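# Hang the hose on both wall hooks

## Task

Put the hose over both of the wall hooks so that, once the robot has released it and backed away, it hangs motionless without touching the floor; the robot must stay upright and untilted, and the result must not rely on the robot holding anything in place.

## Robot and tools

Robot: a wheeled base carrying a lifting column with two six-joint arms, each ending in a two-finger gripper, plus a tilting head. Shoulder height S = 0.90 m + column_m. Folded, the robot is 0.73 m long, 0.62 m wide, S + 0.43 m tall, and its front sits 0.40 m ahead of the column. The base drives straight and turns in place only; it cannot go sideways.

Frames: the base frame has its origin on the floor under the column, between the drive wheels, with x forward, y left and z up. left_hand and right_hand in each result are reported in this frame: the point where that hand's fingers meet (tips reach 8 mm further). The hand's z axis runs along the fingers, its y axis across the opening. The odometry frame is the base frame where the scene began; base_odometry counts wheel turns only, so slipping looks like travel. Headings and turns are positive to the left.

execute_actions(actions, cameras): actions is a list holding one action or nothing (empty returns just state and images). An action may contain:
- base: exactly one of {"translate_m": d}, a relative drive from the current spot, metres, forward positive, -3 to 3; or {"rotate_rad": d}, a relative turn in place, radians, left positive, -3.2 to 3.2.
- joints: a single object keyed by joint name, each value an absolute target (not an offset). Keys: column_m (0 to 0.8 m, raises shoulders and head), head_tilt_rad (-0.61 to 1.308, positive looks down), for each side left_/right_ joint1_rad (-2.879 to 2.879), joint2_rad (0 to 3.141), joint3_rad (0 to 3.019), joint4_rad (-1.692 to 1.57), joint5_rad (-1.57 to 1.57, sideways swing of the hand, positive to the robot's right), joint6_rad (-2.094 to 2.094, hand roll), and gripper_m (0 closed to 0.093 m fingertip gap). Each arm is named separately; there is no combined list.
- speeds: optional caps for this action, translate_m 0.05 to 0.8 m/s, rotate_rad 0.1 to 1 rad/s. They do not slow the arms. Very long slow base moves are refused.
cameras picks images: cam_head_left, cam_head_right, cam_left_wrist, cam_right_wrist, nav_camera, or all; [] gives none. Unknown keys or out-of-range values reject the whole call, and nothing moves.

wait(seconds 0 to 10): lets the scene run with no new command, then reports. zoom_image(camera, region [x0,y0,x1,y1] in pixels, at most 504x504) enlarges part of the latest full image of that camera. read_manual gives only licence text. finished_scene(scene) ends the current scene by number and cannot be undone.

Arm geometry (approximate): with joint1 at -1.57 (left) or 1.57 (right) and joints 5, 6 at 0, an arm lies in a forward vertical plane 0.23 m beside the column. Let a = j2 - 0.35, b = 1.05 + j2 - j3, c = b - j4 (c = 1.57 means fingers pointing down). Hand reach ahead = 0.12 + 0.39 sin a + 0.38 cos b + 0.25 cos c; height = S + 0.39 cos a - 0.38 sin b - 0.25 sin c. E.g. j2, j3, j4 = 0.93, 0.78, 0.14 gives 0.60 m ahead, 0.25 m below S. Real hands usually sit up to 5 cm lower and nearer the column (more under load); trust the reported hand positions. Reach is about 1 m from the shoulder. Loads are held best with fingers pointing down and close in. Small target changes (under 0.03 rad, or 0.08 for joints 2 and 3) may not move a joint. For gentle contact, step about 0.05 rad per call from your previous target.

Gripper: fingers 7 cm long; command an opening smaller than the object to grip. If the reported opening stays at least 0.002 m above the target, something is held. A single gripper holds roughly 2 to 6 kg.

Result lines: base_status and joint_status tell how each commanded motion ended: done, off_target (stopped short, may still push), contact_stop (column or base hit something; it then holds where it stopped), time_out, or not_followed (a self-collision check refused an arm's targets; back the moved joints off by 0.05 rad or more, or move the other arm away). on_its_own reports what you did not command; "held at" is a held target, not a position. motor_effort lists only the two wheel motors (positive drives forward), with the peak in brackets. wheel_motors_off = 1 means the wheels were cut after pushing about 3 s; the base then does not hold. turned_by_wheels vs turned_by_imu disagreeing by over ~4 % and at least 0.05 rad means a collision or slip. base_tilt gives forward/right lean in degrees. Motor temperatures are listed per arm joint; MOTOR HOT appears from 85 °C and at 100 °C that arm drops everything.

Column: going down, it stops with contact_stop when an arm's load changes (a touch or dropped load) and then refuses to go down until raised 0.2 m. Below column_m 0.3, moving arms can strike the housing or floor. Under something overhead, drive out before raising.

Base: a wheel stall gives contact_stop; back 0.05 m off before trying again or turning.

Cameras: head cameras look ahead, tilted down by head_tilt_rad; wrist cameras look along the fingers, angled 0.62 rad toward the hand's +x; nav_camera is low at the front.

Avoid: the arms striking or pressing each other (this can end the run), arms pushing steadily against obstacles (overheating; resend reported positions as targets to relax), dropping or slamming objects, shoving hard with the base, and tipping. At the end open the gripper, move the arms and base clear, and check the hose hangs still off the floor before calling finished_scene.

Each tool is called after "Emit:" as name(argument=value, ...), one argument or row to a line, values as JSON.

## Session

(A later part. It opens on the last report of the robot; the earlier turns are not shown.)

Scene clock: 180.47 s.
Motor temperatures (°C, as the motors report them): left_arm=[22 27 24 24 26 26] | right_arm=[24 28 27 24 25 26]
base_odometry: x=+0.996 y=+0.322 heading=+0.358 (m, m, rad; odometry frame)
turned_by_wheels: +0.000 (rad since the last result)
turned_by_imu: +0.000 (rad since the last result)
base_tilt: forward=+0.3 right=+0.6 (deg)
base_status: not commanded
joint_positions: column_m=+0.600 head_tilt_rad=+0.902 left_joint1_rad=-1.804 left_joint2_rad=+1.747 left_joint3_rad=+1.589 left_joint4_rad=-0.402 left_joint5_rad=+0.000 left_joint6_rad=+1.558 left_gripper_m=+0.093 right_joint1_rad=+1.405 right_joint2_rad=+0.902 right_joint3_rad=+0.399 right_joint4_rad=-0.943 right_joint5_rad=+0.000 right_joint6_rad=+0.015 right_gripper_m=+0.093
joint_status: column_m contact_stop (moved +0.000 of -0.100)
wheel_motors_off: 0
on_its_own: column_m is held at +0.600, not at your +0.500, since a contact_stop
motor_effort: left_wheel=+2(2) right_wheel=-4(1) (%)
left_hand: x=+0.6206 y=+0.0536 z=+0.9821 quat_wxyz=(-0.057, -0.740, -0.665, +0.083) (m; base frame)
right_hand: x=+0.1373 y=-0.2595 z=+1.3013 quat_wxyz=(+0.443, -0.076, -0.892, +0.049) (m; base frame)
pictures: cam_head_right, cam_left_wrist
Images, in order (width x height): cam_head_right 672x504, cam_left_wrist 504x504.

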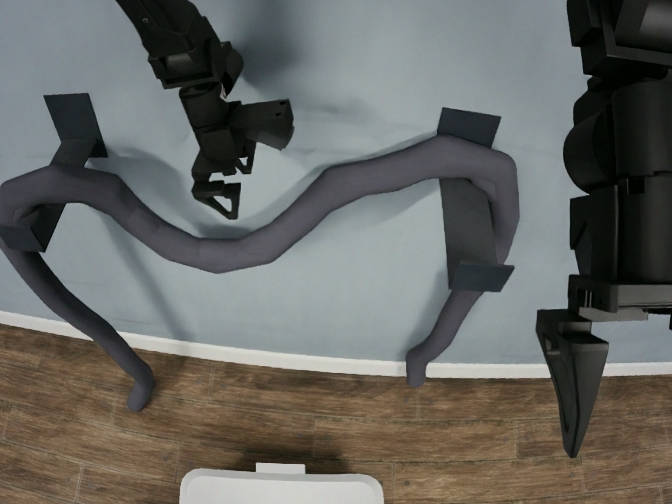

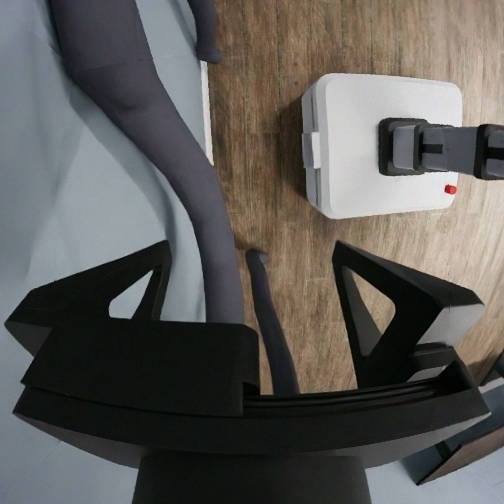

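Emit:
execute_actions(
  actions=[
    {"joints":{"column_m":0.8}},
  ],
  cameras=[],
)

Emit:
execute_actions(
  actions=[
    {"joints":{"column_m":0.45,"head_tilt_rad":0.7}},
  ],
  cameras=["cam_head_right"],
)

Emit:
execute_actions(
  actions=[
    {"joints":{"column_m":0.22}},
  ],
  cameras=["cam_head_right"],
)

Scene clock: 184.43 s.
Motor temperatures (°C, as the motors report them): left_arm=[22 27 24 24 26 26] | right_arm=[24 28 27 24 25 26]
base_odometry: x=+0.996 y=+0.322 heading=+0.358 (m, m, rad; odometry frame)
turned_by_wheels: +0.000 (rad since the last result)
turned_by_imu: +0.000 (rad since the last result)
base_tilt: forward=+0.3 right=+0.6 (deg)
base_status: not commanded
joint_positions: column_m=+0.800 head_tilt_rad=+0.902 left_joint1_rad=-1.804 left_joint2_rad=+1.747 left_joint3_rad=+1.589 left_joint4_rad=-0.402 left_joint5_rad=+0.000 left_joint6_rad=+1.558 left_gripper_m=+0.093 right_joint1_rad=+1.405 right_joint2_rad=+0.902 right_joint3_rad=+0.399 right_joint4_rad=-0.943 right_joint5_rad=+0.000 right_joint6_rad=+0.015 right_gripper_m=+0.093
joint_status: all done
wheel_motors_off: 0
motor_effort: left_wheel=+2(2) right_wheel=-2(4) (%)
left_hand: x=+0.6206 y=+0.0536 z=+1.1820 quat_wxyz=(-0.057, -0.740, -0.665, +0.083) (m; base frame)
right_hand: x=+0.1373 y=-0.2595 z=+1.5013 quat_wxyz=(+0.443, -0.076, -0.892, +0.049) (m; base frame)
pictures: none
No camera images: the call's "cameras" was empty. Leave "cameras" out to get every camera's image.

Scene clock: 189.53 s.
Motor temperatures (°C, as the motors report them): left_arm=[22 27 24 24 26 26] | right_arm=[24 28 27 24 25 26]
base_odometry: x=+0.996 y=+0.322 heading=+0.358 (m, m, rad; odometry frame)
turned_by_wheels: +0.000 (rad since the last result)
turned_by_imu: +0.000 (rad since the last result)
base_tilt: forward=+0.3 right=+0.5 (deg)
base_status: not commanded
joint_positions: column_m=+0.450 head_tilt_rad=+0.717 left_joint1_rad=-1.804 left_joint2_rad=+1.747 left_joint3_rad=+1.589 left_joint4_rad=-0.402 left_joint5_rad=+0.000 left_joint6_rad=+1.558 left_gripper_m=+0.093 right_joint1_rad=+1.405 right_joint2_rad=+0.902 right_joint3_rad=+0.399 right_joint4_rad=-0.943 right_joint5_rad=+0.000 right_joint6_rad=+0.015 right_gripper_m=+0.093
joint_status: all done
wheel_motors_off: 0
motor_effort: left_wheel=+2(2) right_wheel=-2(2) (%)
left_hand: x=+0.6206 y=+0.0536 z=+0.8322 quat_wxyz=(-0.057, -0.740, -0.665, +0.083) (m; base frame)
right_hand: x=+0.1373 y=-0.2595 z=+1.1515 quat_wxyz=(+0.443, -0.076, -0.892, +0.049) (m; base frame)
pictures: cam_head_right
Images, in order (width x height): cam_head_right 672x504.

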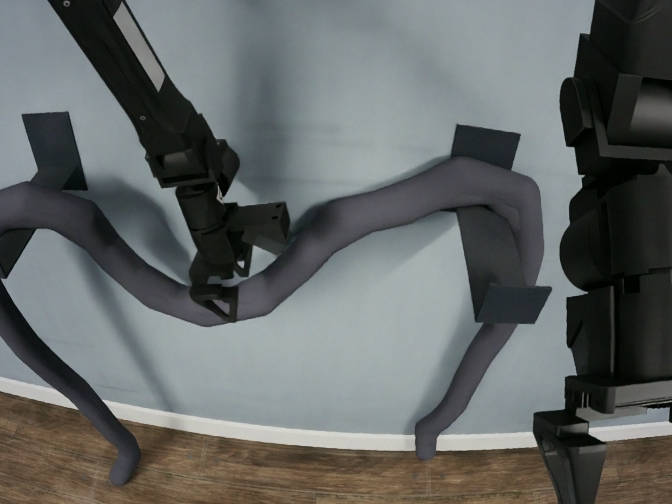

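Scene clock: 193.07 s.
Motor temperatures (°C, as the motors report them): left_arm=[22 27 23 24 26 26] | right_arm=[24 28 27 24 25 26]
base_odometry: x=+0.996 y=+0.322 heading=+0.358 (m, m, rad; odometry frame)
turned_by_wheels: +0.000 (rad since the last result)
turned_by_imu: +0.000 (rad since the last result)
base_tilt: forward=+0.3 right=+0.6 (deg)
base_status: not commanded
joint_positions: column_m=+0.220 head_tilt_rad=+0.716 left_joint1_rad=-1.805 left_joint2_rad=+1.733 left_joint3_rad=+1.589 left_joint4_rad=-0.398 left_joint5_rad=+0.000 left_joint6_rad=+1.558 left_gripper_m=+0.093 right_joint1_rad=+1.405 right_joint2_rad=+0.902 right_joint3_rad=+0.399 right_joint4_rad=-0.943 right_joint5_rad=+0.000 right_joint6_rad=+0.015 right_gripper_m=+0.093
joint_status: all done
wheel_motors_off: 0
motor_effort: left_wheel=+1(2) right_wheel=-2(2) (%)
left_hand: x=+0.6291 y=+0.0530 z=+0.6097 quat_wxyz=(-0.064, -0.740, -0.665, +0.078) (m; base frame)
right_hand: x=+0.1373 y=-0.2595 z=+0.9215 quat_wxyz=(+0.443, -0.076, -0.892, +0.049) (m; base frame)
pictures: cam_head_right
Images, in order (width x height): cam_head_right 672x504.

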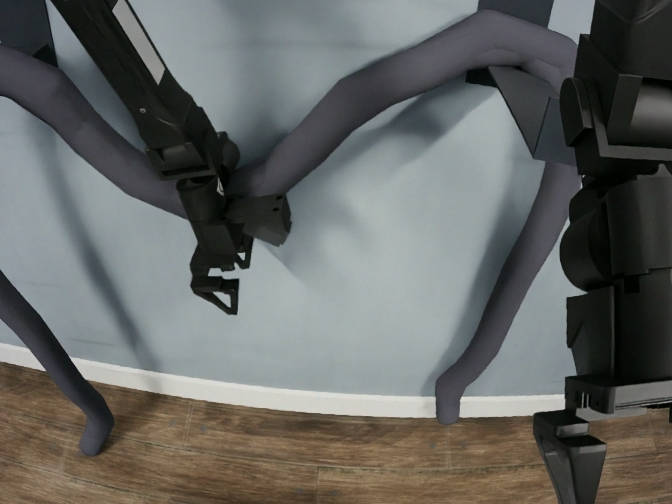

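Emit:
execute_actions(
  actions=[
    {"base":{"translate_m":-0.1},"joints":{"column_m":0.45}},
  ],
  cameras=[],
)

Emit:
execute_actions(
  actions=[
    {"joints":{"left_joint1_rad":-1.75,"left_joint2_rad":1.25,"left_joint3_rad":1.0,"left_joint4_rad":0.5,"left_joint6_rad":0,"left_gripper_m":0.05}},
  ],
  cameras=["cam_head_right"],
)

Scene clock: 199.13 s.
Motor temperatures (°C, as the motors report them): left_arm=[22 27 23 24 26 26] | right_arm=[24 28 27 24 25 26]
base_odometry: x=+0.903 y=+0.287 heading=+0.358 (m, m, rad; odometry frame)
turned_by_wheels: +0.001 (rad since the last result)
turned_by_imu: +0.001 (rad since the last result)
base_tilt: forward=+0.3 right=+0.5 (deg)
base_status: done
joint_positions: column_m=+0.450 head_tilt_rad=+0.716 left_joint1_rad=-1.805 left_joint2_rad=+1.733 left_joint3_rad=+1.592 left_joint4_rad=-0.398 left_joint5_rad=+0.000 left_joint6_rad=+1.558 left_gripper_m=+0.093 right_joint1_rad=+1.405 right_joint2_rad=+0.902 right_joint3_rad=+0.398 right_joint4_rad=-0.943 right_joint5_rad=+0.000 right_joint6_rad=+0.015 right_gripper_m=+0.093
joint_status: all done
wheel_motors_off: 0
motor_effort: left_wheel=+1(32) right_wheel=-3(32) (%)
left_hand: x=+0.6311 y=+0.0528 z=+0.8401 quat_wxyz=(-0.066, -0.740, -0.665, +0.077) (m; base frame)
right_hand: x=+0.1368 y=-0.2594 z=+1.1516 quat_wxyz=(+0.444, -0.076, -0.892, +0.049) (m; base frame)
pictures: none
No camera images: the call's "cameras" was empty. Leave "cameras" out to get every camera's image.

Scene clock: 200.87 s.
Motor temperatures (°C, as the motors report them): left_arm=[22 27 23 24 26 26] | right_arm=[24 28 27 24 25 26]
base_odometry: x=+0.903 y=+0.287 heading=+0.358 (m, m, rad; odometry frame)
turned_by_wheels: +0.000 (rad since the last result)
turned_by_imu: +0.000 (rad since the last result)
base_tilt: forward=+0.2 right=+0.6 (deg)
base_status: not commanded
joint_positions: column_m=+0.450 head_tilt_rad=+0.716 left_joint1_rad=-1.743 left_joint2_rad=+1.239 left_joint3_rad=+0.996 left_joint4_rad=+0.480 left_joint5_rad=+0.000 left_joint6_rad=+0.013 left_gripper_m=+0.050 right_joint1_rad=+1.405 right_joint2_rad=+0.902 right_joint3_rad=+0.398 right_joint4_rad=-0.943 right_joint5_rad=+0.000 right_joint6_rad=+0.015 right_gripper_m=+0.093
joint_status: all done
wheel_motors_off: 0
motor_effort: left_wheel=+1(2) right_wheel=-1(3) (%)
left_hand: x=+0.6945 y=+0.1266 z=+1.0553 quat_wxyz=(-0.370, -0.018, -0.925, +0.083) (m; base frame)
right_hand: x=+0.1368 y=-0.2594 z=+1.1516 quat_wxyz=(+0.444, -0.076, -0.892, +0.049) (m; base frame)
pictures: cam_head_right
Images, in order (width x height): cam_head_right 672x504.

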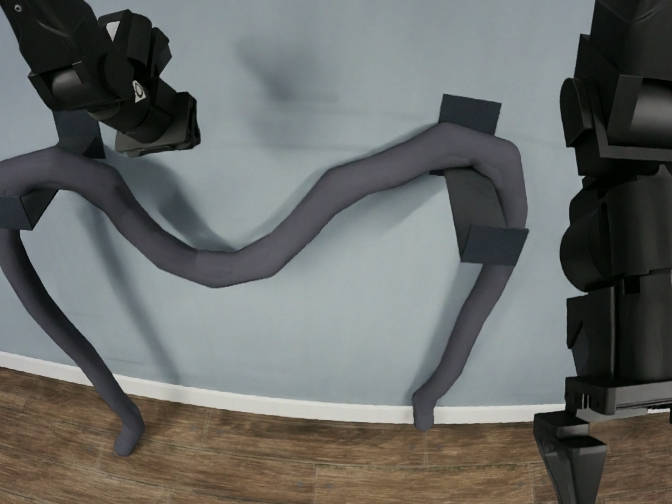

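Emit:
execute_actions(
  actions=[
    {"base":{"translate_m":0.065},"speeds":{"translate_m":0.05},"joints":{"left_joint1_rad":-1.85}},
  ],
  cameras=["cam_head_right"],
)

Emit:
execute_actions(
  actions=[
    {"joints":{"column_m":0.2}},
  ],
  cameras=["cam_head_right"],
)

Emit:
execute_actions(
  actions=[
    {"joints":{"column_m":0.0}},
  ],
  cameras=["cam_head_right"],
)

Scene clock: 204.20 s.
Motor temperatures (°C, as the motors report them): left_arm=[22 27 23 24 26 26] | right_arm=[24 28 27 24 25 26]
base_odometry: x=+0.964 y=+0.310 heading=+0.357 (m, m, rad; odometry frame)
turned_by_wheels: -0.001 (rad since the last result)
turned_by_imu: -0.001 (rad since the last result)
base_tilt: forward=+0.3 right=+0.6 (deg)
base_status: done
joint_positions: column_m=+0.450 head_tilt_rad=+0.716 left_joint1_rad=-1.857 left_joint2_rad=+1.239 left_joint3_rad=+0.995 left_joint4_rad=+0.480 left_joint5_rad=+0.000 left_joint6_rad=+0.012 left_gripper_m=+0.050 right_joint1_rad=+1.405 right_joint2_rad=+0.902 right_joint3_rad=+0.398 right_joint4_rad=-0.943 right_joint5_rad=+0.000 right_joint6_rad=+0.015 right_gripper_m=+0.093
joint_status: all done
wheel_motors_off: 0
motor_effort: left_wheel=-2(33) right_wheel=+1(24) (%)
left_hand: x=+0.6864 y=+0.0630 z=+1.0678 quat_wxyz=(-0.368, -0.026, -0.919, +0.139) (m; base frame)
right_hand: x=+0.1370 y=-0.2594 z=+1.1515 quat_wxyz=(+0.444, -0.076, -0.892, +0.049) (m; base frame)
pictures: cam_head_right
Images, in order (width x height): cam_head_right 672x504.

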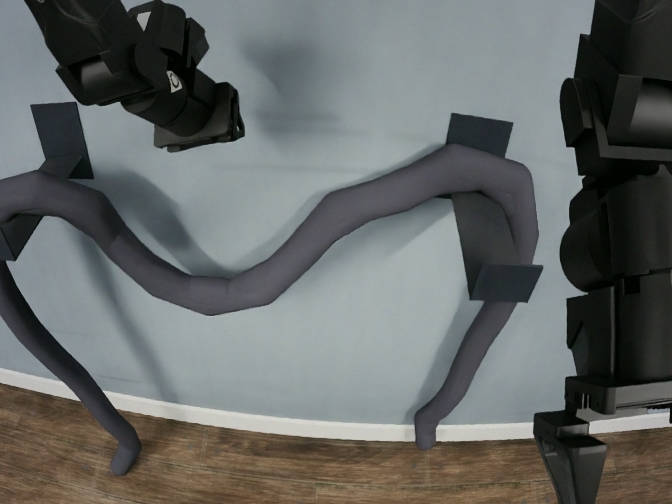

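Scene clock: 208.00 s.
Motor temperatures (°C, as the motors report them): left_arm=[22 27 23 24 26 26] | right_arm=[24 28 27 24 25 26]
base_odometry: x=+0.964 y=+0.310 heading=+0.357 (m, m, rad; odometry frame)
turned_by_wheels: +0.000 (rad since the last result)
turned_by_imu: +0.000 (rad since the last result)
base_tilt: forward=+0.3 right=+0.6 (deg)
base_status: not commanded
joint_positions: column_m=+0.200 head_tilt_rad=+0.716 left_joint1_rad=-1.857 left_joint2_rad=+1.239 left_joint3_rad=+0.995 left_joint4_rad=+0.480 left_joint5_rad=+0.000 left_joint6_rad=+0.012 left_gripper_m=+0.050 right_joint1_rad=+1.405 right_joint2_rad=+0.902 right_joint3_rad=+0.398 right_joint4_rad=-0.943 right_joint5_rad=+0.000 right_joint6_rad=+0.015 right_gripper_m=+0.093
joint_status: all done
wheel_motors_off: 0
motor_effort: left_wheel=-2(2) right_wheel=+2(2) (%)
left_hand: x=+0.6864 y=+0.0630 z=+0.8180 quat_wxyz=(-0.368, -0.026, -0.919, +0.139) (m; base frame)
right_hand: x=+0.1370 y=-0.2594 z=+0.9016 quat_wxyz=(+0.444, -0.076, -0.892, +0.049) (m; base frame)
pictures: cam_head_right
Images, in order (width x height): cam_head_right 672x504.

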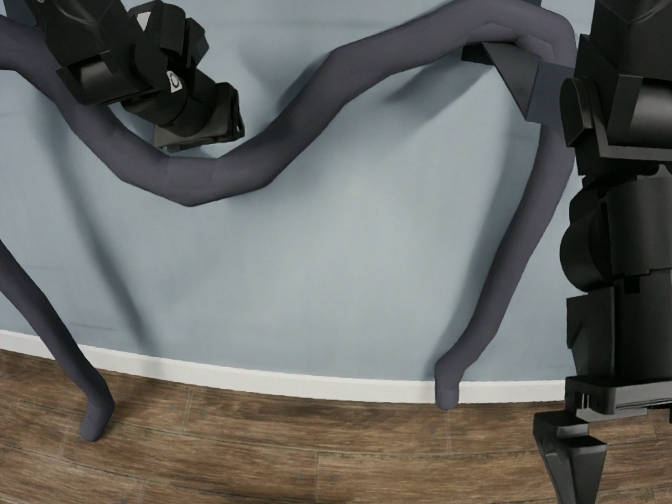

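Scene clock: 211.13 s.
Motor temperatures (°C, as the motors report them): left_arm=[22 27 23 24 26 26] | right_arm=[24 28 27 24 25 26]
base_odometry: x=+0.964 y=+0.310 heading=+0.357 (m, m, rad; odometry frame)
turned_by_wheels: +0.000 (rad since the last result)
turned_by_imu: +0.000 (rad since the last result)
base_tilt: forward=+0.3 right=+0.6 (deg)
base_status: not commanded
joint_positions: column_m=+0.002 head_tilt_rad=+0.716 left_joint1_rad=-1.857 left_joint2_rad=+1.239 left_joint3_rad=+0.995 left_joint4_rad=+0.491 left_joint5_rad=+0.000 left_joint6_rad=+0.012 left_gripper_m=+0.050 right_joint1_rad=+1.405 right_joint2_rad=+0.902 right_joint3_rad=+0.398 right_joint4_rad=-0.943 right_joint5_rad=+0.000 right_joint6_rad=+0.015 right_gripper_m=+0.093
joint_status: all done
joint sent to its limit — the command would take column_m past its lower limit, so that joint was sent only as far as its limit.
wheel_motors_off: 0
motor_effort: left_wheel=-2(3) right_wheel=+1(3) (%)
left_hand: x=+0.6883 y=+0.0631 z=+0.6221 quat_wxyz=(-0.372, -0.025, -0.917, +0.139) (m; base frame)
right_hand: x=+0.1370 y=-0.2594 z=+0.7040 quat_wxyz=(+0.444, -0.076, -0.892, +0.049) (m; base frame)
pictures: cam_head_right
Images, in order (width x height): cam_head_right 672x504.

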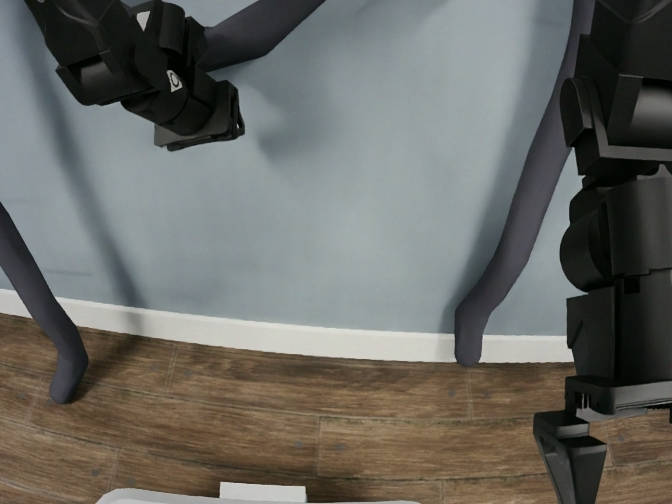

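Emit:
execute_actions(
  actions=[
    {"base":{"translate_m":-0.1},"joints":{"column_m":0.3}},
  ],
  cameras=[],
)

Emit:
execute_actions(
  actions=[
    {"base":{"translate_m":0.17},"speeds":{"translate_m":0.06}},
  ],
  cameras=["cam_head_right","cam_left_wrist"],
)

Scene clock: 216.27 s.
Motor temperatures (°C, as the motors report them): left_arm=[22 27 23 24 26 26] | right_arm=[24 28 27 24 25 26]
base_odometry: x=+0.870 y=+0.275 heading=+0.358 (m, m, rad; odometry frame)
turned_by_wheels: +0.001 (rad since the last result)
turned_by_imu: +0.001 (rad since the last result)
base_tilt: forward=+0.3 right=+0.6 (deg)
base_status: done
joint_positions: column_m=+0.300 head_tilt_rad=+0.716 left_joint1_rad=-1.856 left_joint2_rad=+1.240 left_joint3_rad=+0.994 left_joint4_rad=+0.491 left_joint5_rad=+0.000 left_joint6_rad=+0.012 left_gripper_m=+0.050 right_joint1_rad=+1.405 right_joint2_rad=+0.902 right_joint3_rad=+0.398 right_joint4_rad=-0.943 right_joint5_rad=+0.000 right_joint6_rad=+0.015 right_gripper_m=+0.093
joint_status: all done
wheel_motors_off: 0
motor_effort: left_wheel=+1(32) right_wheel=-1(36) (%)
left_hand: x=+0.6878 y=+0.0635 z=+0.9191 quat_wxyz=(-0.372, -0.025, -0.917, +0.139) (m; base frame)
right_hand: x=+0.1369 y=-0.2594 z=+1.0015 quat_wxyz=(+0.444, -0.076, -0.892, +0.049) (m; base frame)
pictures: none
No camera images: the call's "cameras" was empty. Leave "cameras" out to get every camera's image.

Scene clock: 219.60 s.
Motor temperatures (°C, as the motors report them): left_arm=[22 27 23 24 26 26] | right_arm=[24 28 27 24 25 26]
base_odometry: x=+1.029 y=+0.334 heading=+0.357 (m, m, rad; odometry frame)
turned_by_wheels: -0.001 (rad since the last result)
turned_by_imu: -0.001 (rad since the last result)
base_tilt: forward=+0.2 right=+0.6 (deg)
base_status: done
joint_positions: column_m=+0.300 head_tilt_rad=+0.716 left_joint1_rad=-1.856 left_joint2_rad=+1.240 left_joint3_rad=+0.994 left_joint4_rad=+0.491 left_joint5_rad=+0.000 left_joint6_rad=+0.012 left_gripper_m=+0.050 right_joint1_rad=+1.405 right_joint2_rad=+0.902 right_joint3_rad=+0.399 right_joint4_rad=-0.943 right_joint5_rad=+0.000 right_joint6_rad=+0.015 right_gripper_m=+0.093
joint_status: not commanded
wheel_motors_off: 0
motor_effort: left_wheel=-1(38) right_wheel=-1(33) (%)
left_hand: x=+0.6876 y=+0.0637 z=+0.9189 quat_wxyz=(-0.372, -0.025, -0.918, +0.138) (m; base frame)
right_hand: x=+0.1373 y=-0.2595 z=+1.0014 quat_wxyz=(+0.443, -0.076, -0.892, +0.049) (m; base frame)
pictures: cam_head_right, cam_left_wrist
Images, in order (width x height): cam_head_right 672x504, cam_left_wrist 504x504.

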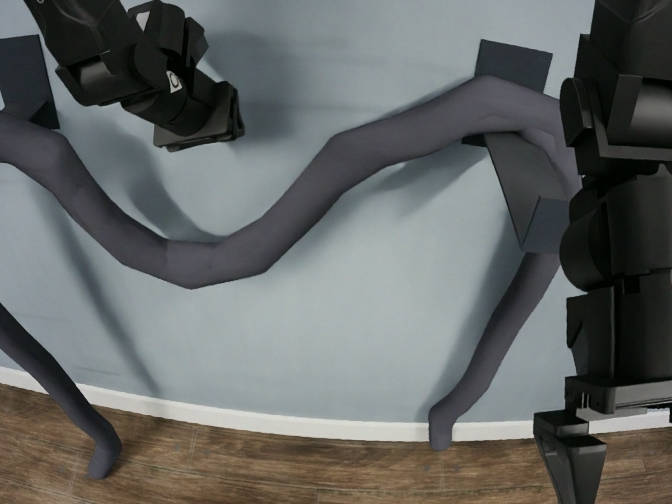

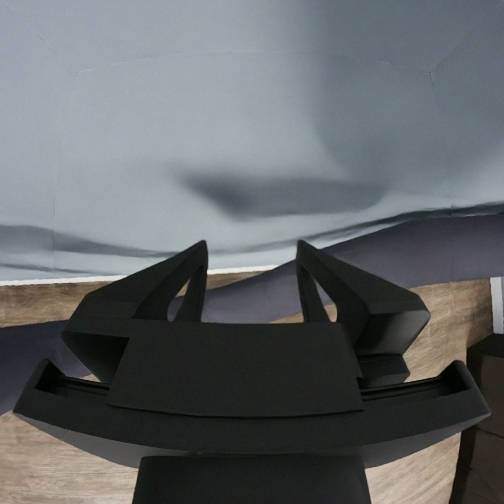

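No contact yet; go a bit further.

Emit:
execute_actions(
  actions=[
    {"base":{"translate_m":0.04},"speeds":{"translate_m":0.05}},
  ],
  cameras=["cam_left_wrist"],
)

Emit:
execute_actions(
  actions=[
    {"joints":{"column_m":0.12}},
  ],
  cameras=["cam_head_right","cam_left_wrist"],
)

Scene clock: 221.97 s.
Motor temperatures (°C, as the motors report them): left_arm=[22 27 23 24 26 26] | right_arm=[24 28 27 24 25 26]
base_odometry: x=+1.067 y=+0.348 heading=+0.357 (m, m, rad; odometry frame)
turned_by_wheels: +0.000 (rad since the last result)
turned_by_imu: +0.000 (rad since the last result)
base_tilt: forward=+0.3 right=+0.6 (deg)
base_status: done
joint_positions: column_m=+0.300 head_tilt_rad=+0.716 left_joint1_rad=-1.856 left_joint2_rad=+1.243 left_joint3_rad=+0.954 left_joint4_rad=+0.491 left_joint5_rad=+0.000 left_joint6_rad=+0.011 left_gripper_m=+0.050 right_joint1_rad=+1.405 right_joint2_rad=+0.902 right_joint3_rad=+0.399 right_joint4_rad=-0.943 right_joint5_rad=+0.000 right_joint6_rad=+0.015 right_gripper_m=+0.093
joint_status: not commanded
wheel_motors_off: 0
motor_effort: left_wheel=+0(30) right_wheel=+2(29) (%)
left_hand: x=+0.6649 y=+0.0640 z=+0.9067 quat_wxyz=(-0.352, -0.028, -0.925, +0.138) (m; base frame)
right_hand: x=+0.1377 y=-0.2595 z=+1.0013 quat_wxyz=(+0.443, -0.076, -0.892, +0.049) (m; base frame)
pictures: cam_left_wrist
Images, in order (width x height): cam_left_wrist 504x504.

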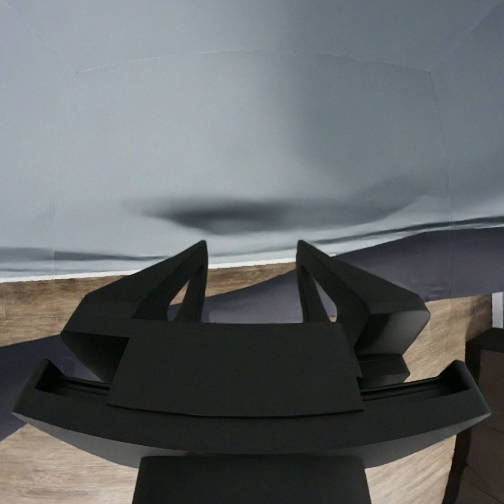

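Scene clock: 224.87 s.
Motor temperatures (°C, as the motors report them): left_arm=[22 27 24 24 26 26] | right_arm=[24 28 27 24 25 26]
base_odometry: x=+1.067 y=+0.348 heading=+0.357 (m, m, rad; odometry frame)
turned_by_wheels: +0.000 (rad since the last result)
turned_by_imu: +0.000 (rad since the last result)
base_tilt: forward=+0.2 right=+0.6 (deg)
base_status: not commanded
joint_positions: column_m=+0.120 head_tilt_rad=+0.716 left_joint1_rad=-1.856 left_joint2_rad=+1.243 left_joint3_rad=+0.954 left_joint4_rad=+0.491 left_joint5_rad=+0.000 left_joint6_rad=+0.011 left_gripper_m=+0.050 right_joint1_rad=+1.405 right_joint2_rad=+0.902 right_joint3_rad=+0.399 right_joint4_rad=-0.943 right_joint5_rad=+0.000 right_joint6_rad=+0.015 right_gripper_m=+0.093
joint_status: all done
wheel_motors_off: 0
motor_effort: left_wheel=+1(1) right_wheel=+6(5) (%)
left_hand: x=+0.6649 y=+0.0640 z=+0.7269 quat_wxyz=(-0.352, -0.028, -0.925, +0.138) (m; base frame)
right_hand: x=+0.1377 y=-0.2595 z=+0.8214 quat_wxyz=(+0.443, -0.076, -0.892, +0.049) (m; base frame)
pictures: cam_head_right, cam_left_wrist
Images, in order (width x height): cam_head_right 672x504, cam_left_wrist 504x504.

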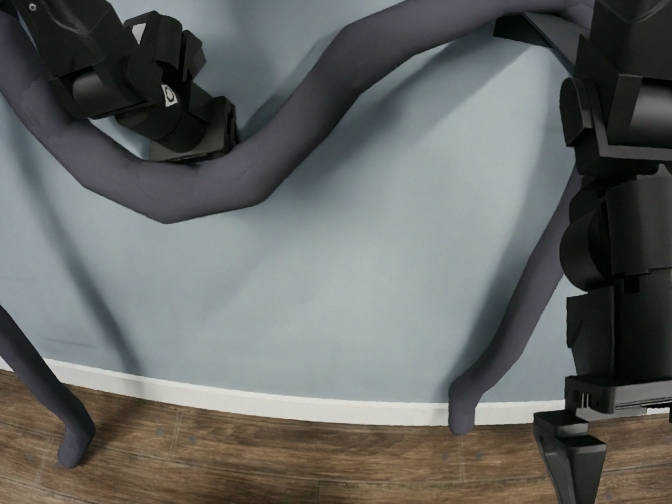

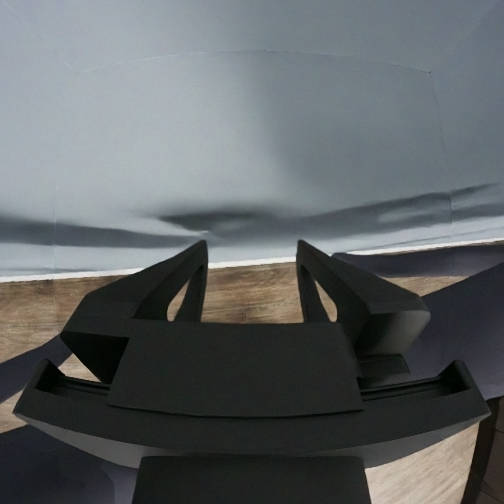

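Working. Continue with column then arm.

Emit:
execute_actions(
  actions=[
    {"joints":{"column_m":0.0}},
  ],
  cameras=["cam_head_right"],
)

Emit:
execute_actions(
  actions=[
    {"joints":{"left_joint2_rad":1.4,"left_joint3_rad":0.95,"left_joint4_rad":0.65,"head_tilt_rad":0.95}},
  ],
  cameras=["cam_head_right"],
)

Scene clock: 227.50 s.
Motor temperatures (°C, as the motors report them): left_arm=[22 27 24 24 26 26] | right_arm=[24 28 27 24 25 26]
base_odometry: x=+1.067 y=+0.348 heading=+0.357 (m, m, rad; odometry frame)
turned_by_wheels: +0.000 (rad since the last result)
turned_by_imu: +0.000 (rad since the last result)
base_tilt: forward=+0.3 right=+0.6 (deg)
base_status: not commanded
joint_positions: column_m=+0.002 head_tilt_rad=+0.716 left_joint1_rad=-1.864 left_joint2_rad=+1.229 left_joint3_rad=+0.949 left_joint4_rad=+0.491 left_joint5_rad=+0.001 left_joint6_rad=+0.011 left_gripper_m=+0.050 right_joint1_rad=+1.405 right_joint2_rad=+0.902 right_joint3_rad=+0.399 right_joint4_rad=-0.943 right_joint5_rad=+0.000 right_joint6_rad=+0.015 right_gripper_m=+0.093
joint_status: all done
joint sent to its limit — the command would take column_m past its lower limit, so that joint was sent only as far as its limit.
wheel_motors_off: 0
motor_effort: left_wheel=+2(2) right_wheel=+5(8) (%)
left_hand: x=+0.6658 y=+0.0605 z=+0.6166 quat_wxyz=(-0.356, -0.028, -0.923, +0.143) (m; base frame)
right_hand: x=+0.1377 y=-0.2595 z=+0.7038 quat_wxyz=(+0.443, -0.076, -0.892, +0.049) (m; base frame)
pictures: cam_head_right
Images, in order (width x height): cam_head_right 672x504.

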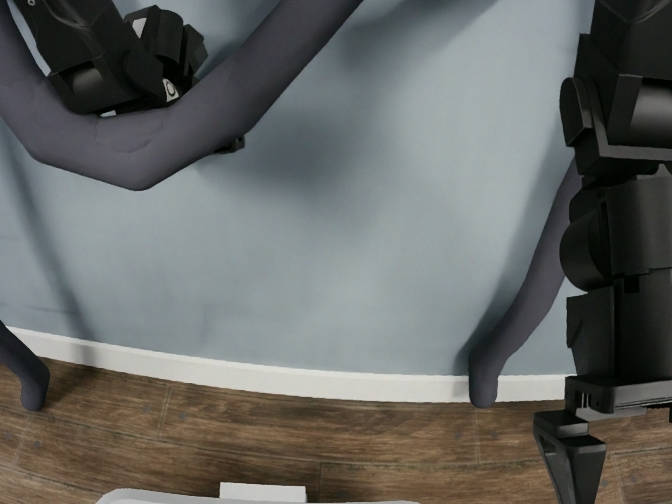

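Scene clock: 228.43 s.
Motor temperatures (°C, as the motors report them): left_arm=[22 27 24 24 26 26] | right_arm=[24 28 27 24 25 26]
base_odometry: x=+1.067 y=+0.348 heading=+0.357 (m, m, rad; odometry frame)
turned_by_wheels: +0.000 (rad since the last result)
turned_by_imu: +0.000 (rad since the last result)
base_tilt: forward=+0.2 right=+0.6 (deg)
base_status: not commanded
joint_positions: column_m=+0.002 head_tilt_rad=+0.950 left_joint1_rad=-1.864 left_joint2_rad=+1.338 left_joint3_rad=+0.963 left_joint4_rad=+0.630 left_joint5_rad=+0.001 left_joint6_rad=+0.010 left_gripper_m=+0.050 right_joint1_rad=+1.405 right_joint2_rad=+0.902 right_joint3_rad=+0.399 right_joint4_rad=-0.943 right_joint5_rad=+0.000 right_joint6_rad=+0.015 right_gripper_m=+0.093
joint_status: all done
wheel_motors_off: 0
motor_effort: left_wheel=-2(2) right_wheel=+6(4) (%)
left_hand: x=+0.6627 y=+0.0527 z=+0.5845 quat_wxyz=(-0.377, -0.024, -0.915, +0.143) (m; base frame)
right_hand: x=+0.1377 y=-0.2595 z=+0.7038 quat_wxyz=(+0.443, -0.076, -0.892, +0.049) (m; base frame)
pictures: cam_head_right
Images, in order (width x height): cam_head_right 672x504.

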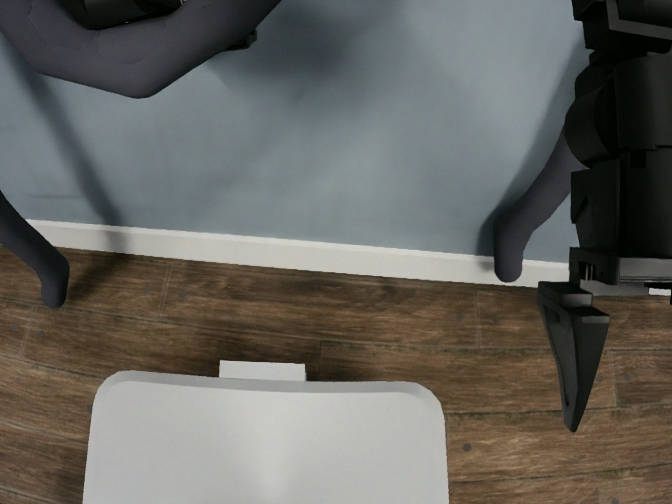

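Emit:
execute_actions(
  actions=[
    {"base":{"translate_m":-0.06},"speeds":{"translate_m":0.05},"joints":{"left_joint2_rad":1.6,"left_joint4_rad":0.85}},
  ],
  cameras=["cam_head_right"],
)

Scene clock: 231.27 s.
Motor temperatures (°C, as the motors report them): left_arm=[22 27 24 24 26 26] | right_arm=[24 28 26 24 25 26]
base_odometry: x=+1.010 y=+0.327 heading=+0.357 (m, m, rad; odometry frame)
turned_by_wheels: +0.000 (rad since the last result)
turned_by_imu: +0.001 (rad since the last result)
base_tilt: forward=+0.3 right=+0.6 (deg)
base_status: done
joint_positions: column_m=+0.002 head_tilt_rad=+0.951 left_joint1_rad=-1.861 left_joint2_rad=+1.559 left_joint3_rad=+0.962 left_joint4_rad=+0.832 left_joint5_rad=+0.001 left_joint6_rad=+0.010 left_gripper_m=+0.050 right_joint1_rad=+1.405 right_joint2_rad=+0.901 right_joint3_rad=+0.399 right_joint4_rad=-0.944 right_joint5_rad=+0.000 right_joint6_rad=+0.015 right_gripper_m=+0.093
joint_status: all done
wheel_motors_off: 0
motor_effort: left_wheel=+1(38) right_wheel=+0(26) (%)
left_hand: x=+0.6119 y=+0.0409 z=+0.5032 quat_wxyz=(-0.367, -0.026, -0.919, +0.142) (m; base frame)
right_hand: x=+0.1373 y=-0.2595 z=+0.7040 quat_wxyz=(+0.443, -0.076, -0.892, +0.049) (m; base frame)
pictures: cam_head_right
Images, in order (width x height): cam_head_right 672x504.

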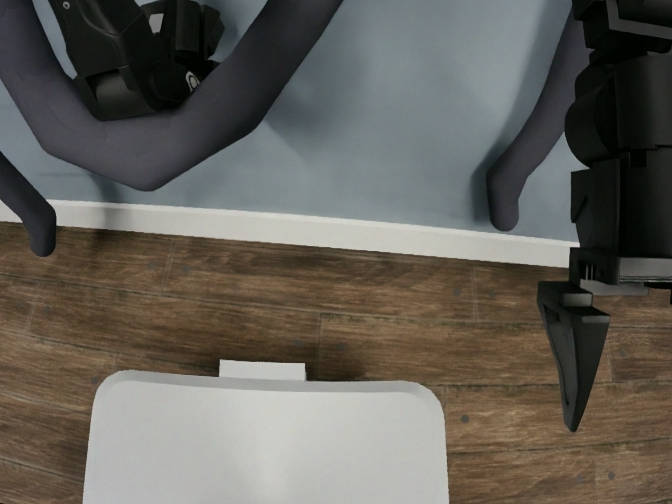

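Release: raise and back away, check.

Emit:
execute_actions(
  actions=[
    {"joints":{"column_m":0.25}},
  ],
  cameras=[],
)

Emit:
execute_actions(
  actions=[
    {"base":{"translate_m":-0.9}},
  ],
  cameras=["nav_camera"],
)

Emit:
wait(
  seconds=3,
)

Scene clock: 235.73 s.
Motor temperatures (°C, as the motors report them): left_arm=[22 27 23 24 26 26] | right_arm=[24 28 26 24 25 26]
base_odometry: x=+1.010 y=+0.327 heading=+0.357 (m, m, rad; odometry frame)
turned_by_wheels: +0.000 (rad since the last result)
turned_by_imu: +0.000 (rad since the last result)
base_tilt: forward=+0.3 right=+0.6 (deg)
base_status: not commanded
joint_positions: column_m=+0.250 head_tilt_rad=+0.951 left_joint1_rad=-1.855 left_joint2_rad=+1.582 left_joint3_rad=+0.956 left_joint4_rad=+0.832 left_joint5_rad=+0.000 left_joint6_rad=+0.010 left_gripper_m=+0.050 right_joint1_rad=+1.405 right_joint2_rad=+0.901 right_joint3_rad=+0.399 right_joint4_rad=-0.944 right_joint5_rad=+0.000 right_joint6_rad=+0.015 right_gripper_m=+0.093
joint_status: all done
wheel_motors_off: 0
motor_effort: left_wheel=+2(1) right_wheel=-4(2) (%)
left_hand: x=+0.5988 y=+0.0438 z=+0.7374 quat_wxyz=(-0.353, -0.027, -0.925, +0.138) (m; base frame)
right_hand: x=+0.1373 y=-0.2595 z=+0.9515 quat_wxyz=(+0.443, -0.076, -0.892, +0.049) (m; base frame)
pictures: none
No camera images: the call's "cameras" was empty. Leave "cameras" out to get every camera's image.

Scene clock: 239.03 s.
Motor temperatures (°C, as the motors report them): left_arm=[22 27 23 24 26 26] | right_arm=[24 28 26 24 25 26]
base_odometry: x=+0.167 y=+0.013 heading=+0.356 (m, m, rad; odometry frame)
turned_by_wheels: -0.001 (rad since the last result)
turned_by_imu: +0.001 (rad since the last result)
base_tilt: forward=+0.3 right=+0.6 (deg)
base_status: done
joint_positions: column_m=+0.250 head_tilt_rad=+0.951 left_joint1_rad=-1.855 left_joint2_rad=+1.587 left_joint3_rad=+0.949 left_joint4_rad=+0.832 left_joint5_rad=+0.000 left_joint6_rad=+0.010 left_gripper_m=+0.050 right_joint1_rad=+1.405 right_joint2_rad=+0.901 right_joint3_rad=+0.397 right_joint4_rad=-0.944 right_joint5_rad=+0.000 right_joint6_rad=+0.015 right_gripper_m=+0.093
joint_status: not commanded
wheel_motors_off: 0
motor_effort: left_wheel=-1(49) right_wheel=-1(40) (%)
left_hand: x=+0.5927 y=+0.0439 z=+0.7342 quat_wxyz=(-0.348, -0.028, -0.927, +0.138) (m; base frame)
right_hand: x=+0.1366 y=-0.2594 z=+0.9518 quat_wxyz=(+0.444, -0.076, -0.892, +0.049) (m; base frame)
pictures: nav_camera
Images, in order (width x height): nav_camera 672x504.

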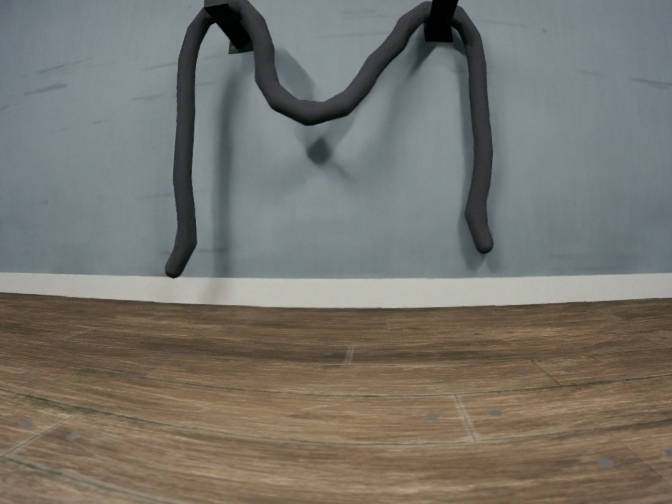

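Scene clock: 242.03 s.
Motor temperatures (°C, as the motors report them): left_arm=[22 27 23 24 26 26] | right_arm=[24 28 26 24 25 26]
base_odometry: x=+0.167 y=+0.013 heading=+0.356 (m, m, rad; odometry frame)
turned_by_wheels: +0.000 (rad since the last result)
turned_by_imu: +0.000 (rad since the last result)
base_tilt: forward=+0.3 right=+0.6 (deg)
base_status: done
joint_positions: column_m=+0.250 head_tilt_rad=+0.951 left_joint1_rad=-1.855 left_joint2_rad=+1.587 left_joint3_rad=+0.949 left_joint4_rad=+0.832 left_joint5_rad=+0.000 left_joint6_rad=+0.010 left_gripper_m=+0.050 right_joint1_rad=+1.405 right_joint2_rad=+0.901 right_joint3_rad=+0.397 right_joint4_rad=-0.944 right_joint5_rad=+0.000 right_joint6_rad=+0.015 right_gripper_m=+0.093
joint_status: not commanded
wheel_motors_off: 0
motor_effort: left_wheel=-1(49) right_wheel=+0(40) (%)
left_hand: x=+0.5927 y=+0.0439 z=+0.7342 quat_wxyz=(-0.348, -0.028, -0.927, +0.138) (m; base frame)
right_hand: x=+0.1366 y=-0.2594 z=+0.9518 quat_wxyz=(+0.444, -0.076, -0.892, +0.049) (m; base frame)
wait: 3.00 s; at rest by 0.27 s
pictures: cam_head_left, cam_head_right, cam_left_wrist, cam_right_wrist, nav_camera
Images, in order (width x height): cam_head_left 672x504, cam_head_right 672x504, cam_left_wrist 504x504, cam_right_wrist 504x504, nav_camera 672x504.

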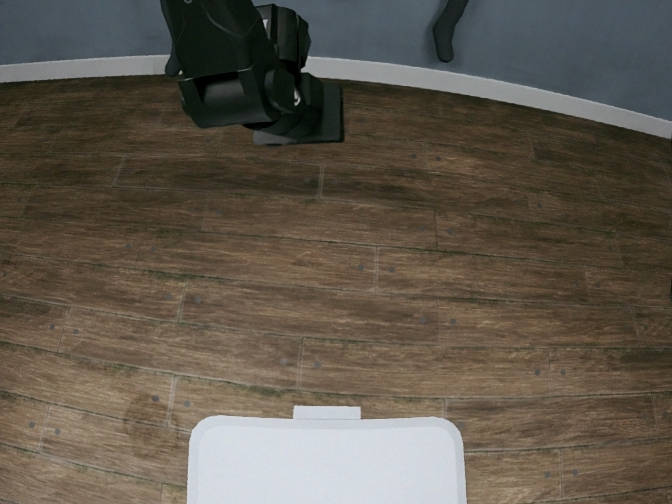

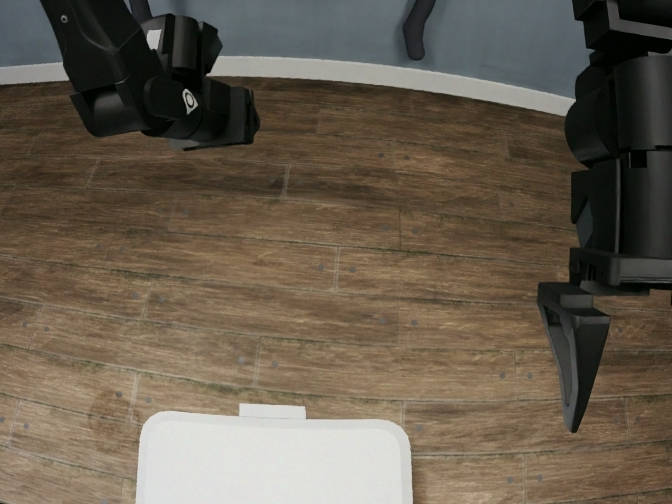

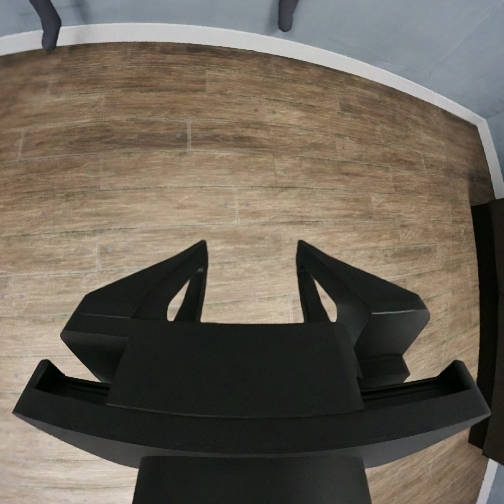

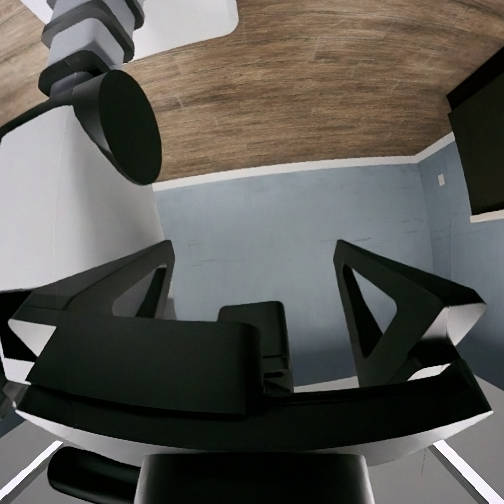

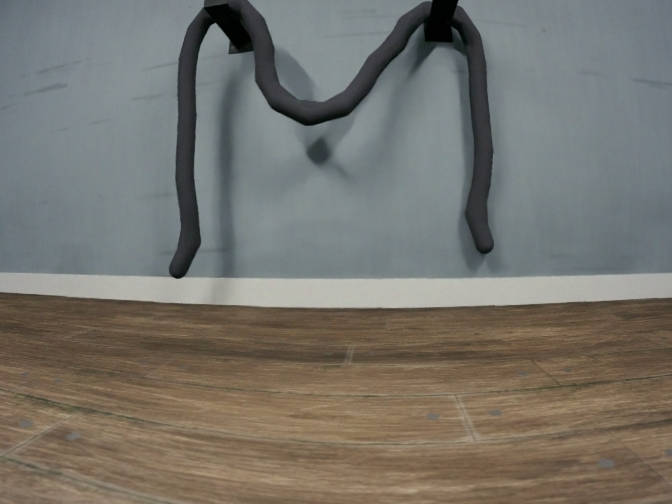

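Both tails are clear of the floor.

Emit:
wait(
  seconds=4,
)

Emit:
finished_scene(
  scene=2,
)

Scene clock: 246.43 s.
Motor temperatures (°C, as the motors report them): left_arm=[22 27 23 24 26 26] | right_arm=[24 28 26 24 25 26]
base_odometry: x=+0.167 y=+0.013 heading=+0.356 (m, m, rad; odometry frame)
turned_by_wheels: +0.000 (rad since the last result)
turned_by_imu: +0.000 (rad since the last result)
base_tilt: forward=+0.3 right=+0.6 (deg)
base_status: done
joint_positions: column_m=+0.250 head_tilt_rad=+0.951 left_joint1_rad=-1.855 left_joint2_rad=+1.587 left_joint3_rad=+0.949 left_joint4_rad=+0.832 left_joint5_rad=+0.000 left_joint6_rad=+0.010 left_gripper_m=+0.050 right_joint1_rad=+1.405 right_joint2_rad=+0.901 right_joint3_rad=+0.397 right_joint4_rad=-0.944 right_joint5_rad=+0.000 right_joint6_rad=+0.015 right_gripper_m=+0.093
joint_status: not commanded
wheel_motors_off: 0
motor_effort: left_wheel=-2(49) right_wheel=+1(40) (%)
left_hand: x=+0.5927 y=+0.0439 z=+0.7342 quat_wxyz=(-0.348, -0.028, -0.927, +0.138) (m; base frame)
right_hand: x=+0.1366 y=-0.2594 z=+0.9518 quat_wxyz=(+0.444, -0.076, -0.892, +0.049) (m; base frame)
wait: 4.00 s; at rest from the start
pictures: cam_head_left, cam_head_right, cam_left_wrist, cam_right_wrist, nav_camera
Images, in order (width x height): cam_head_left 672x504, cam_head_right 672x504, cam_left_wrist 504x504, cam_right_wrist 504x504, nav_camera 672x504.

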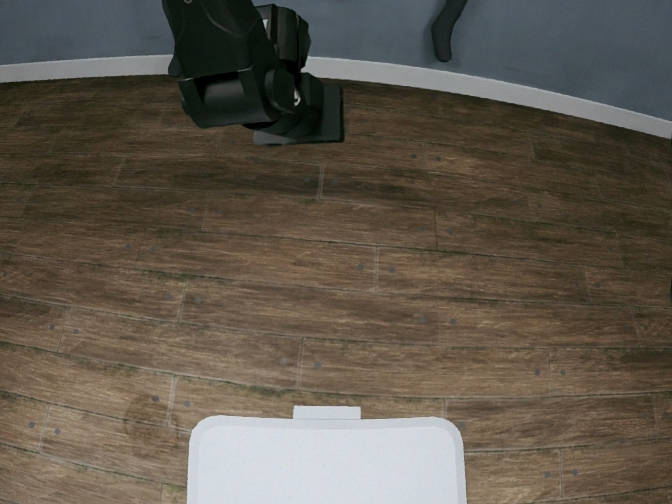

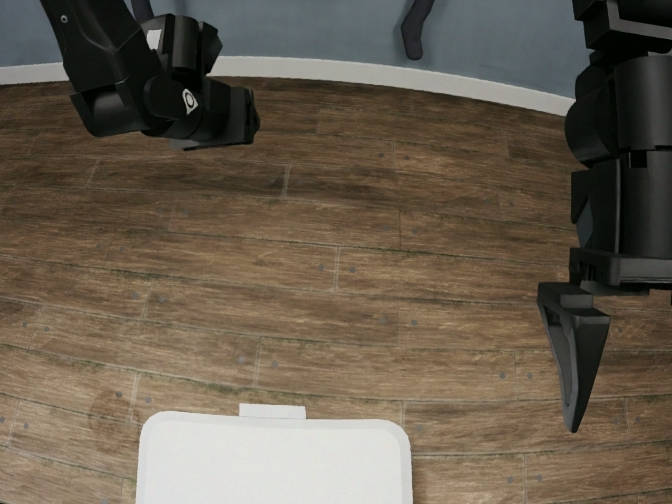

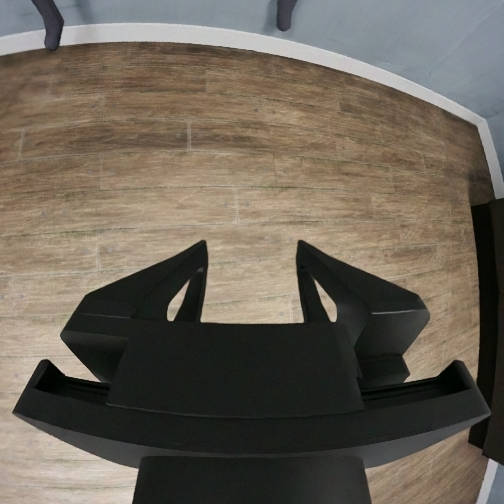

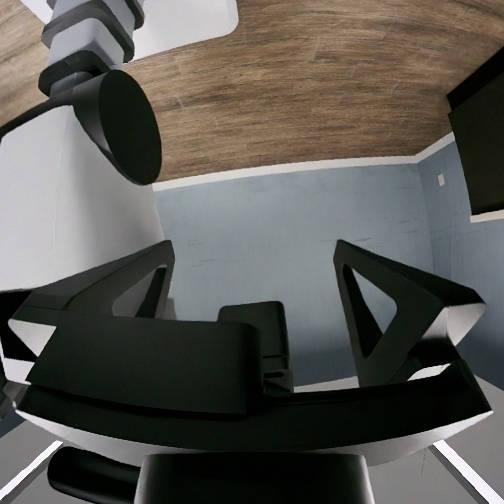

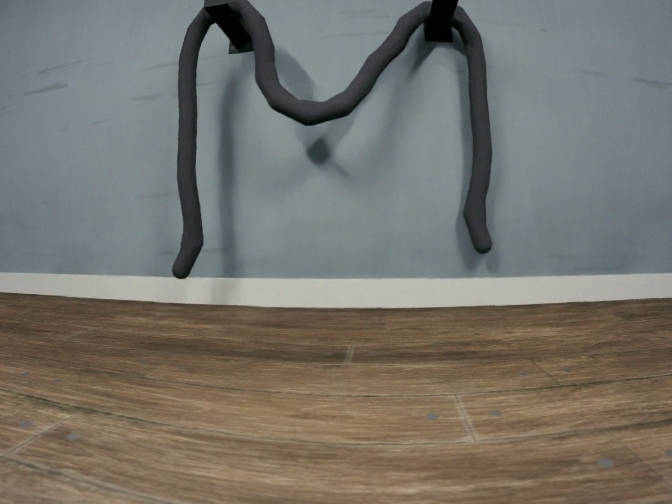

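The scene is finished: the task was done.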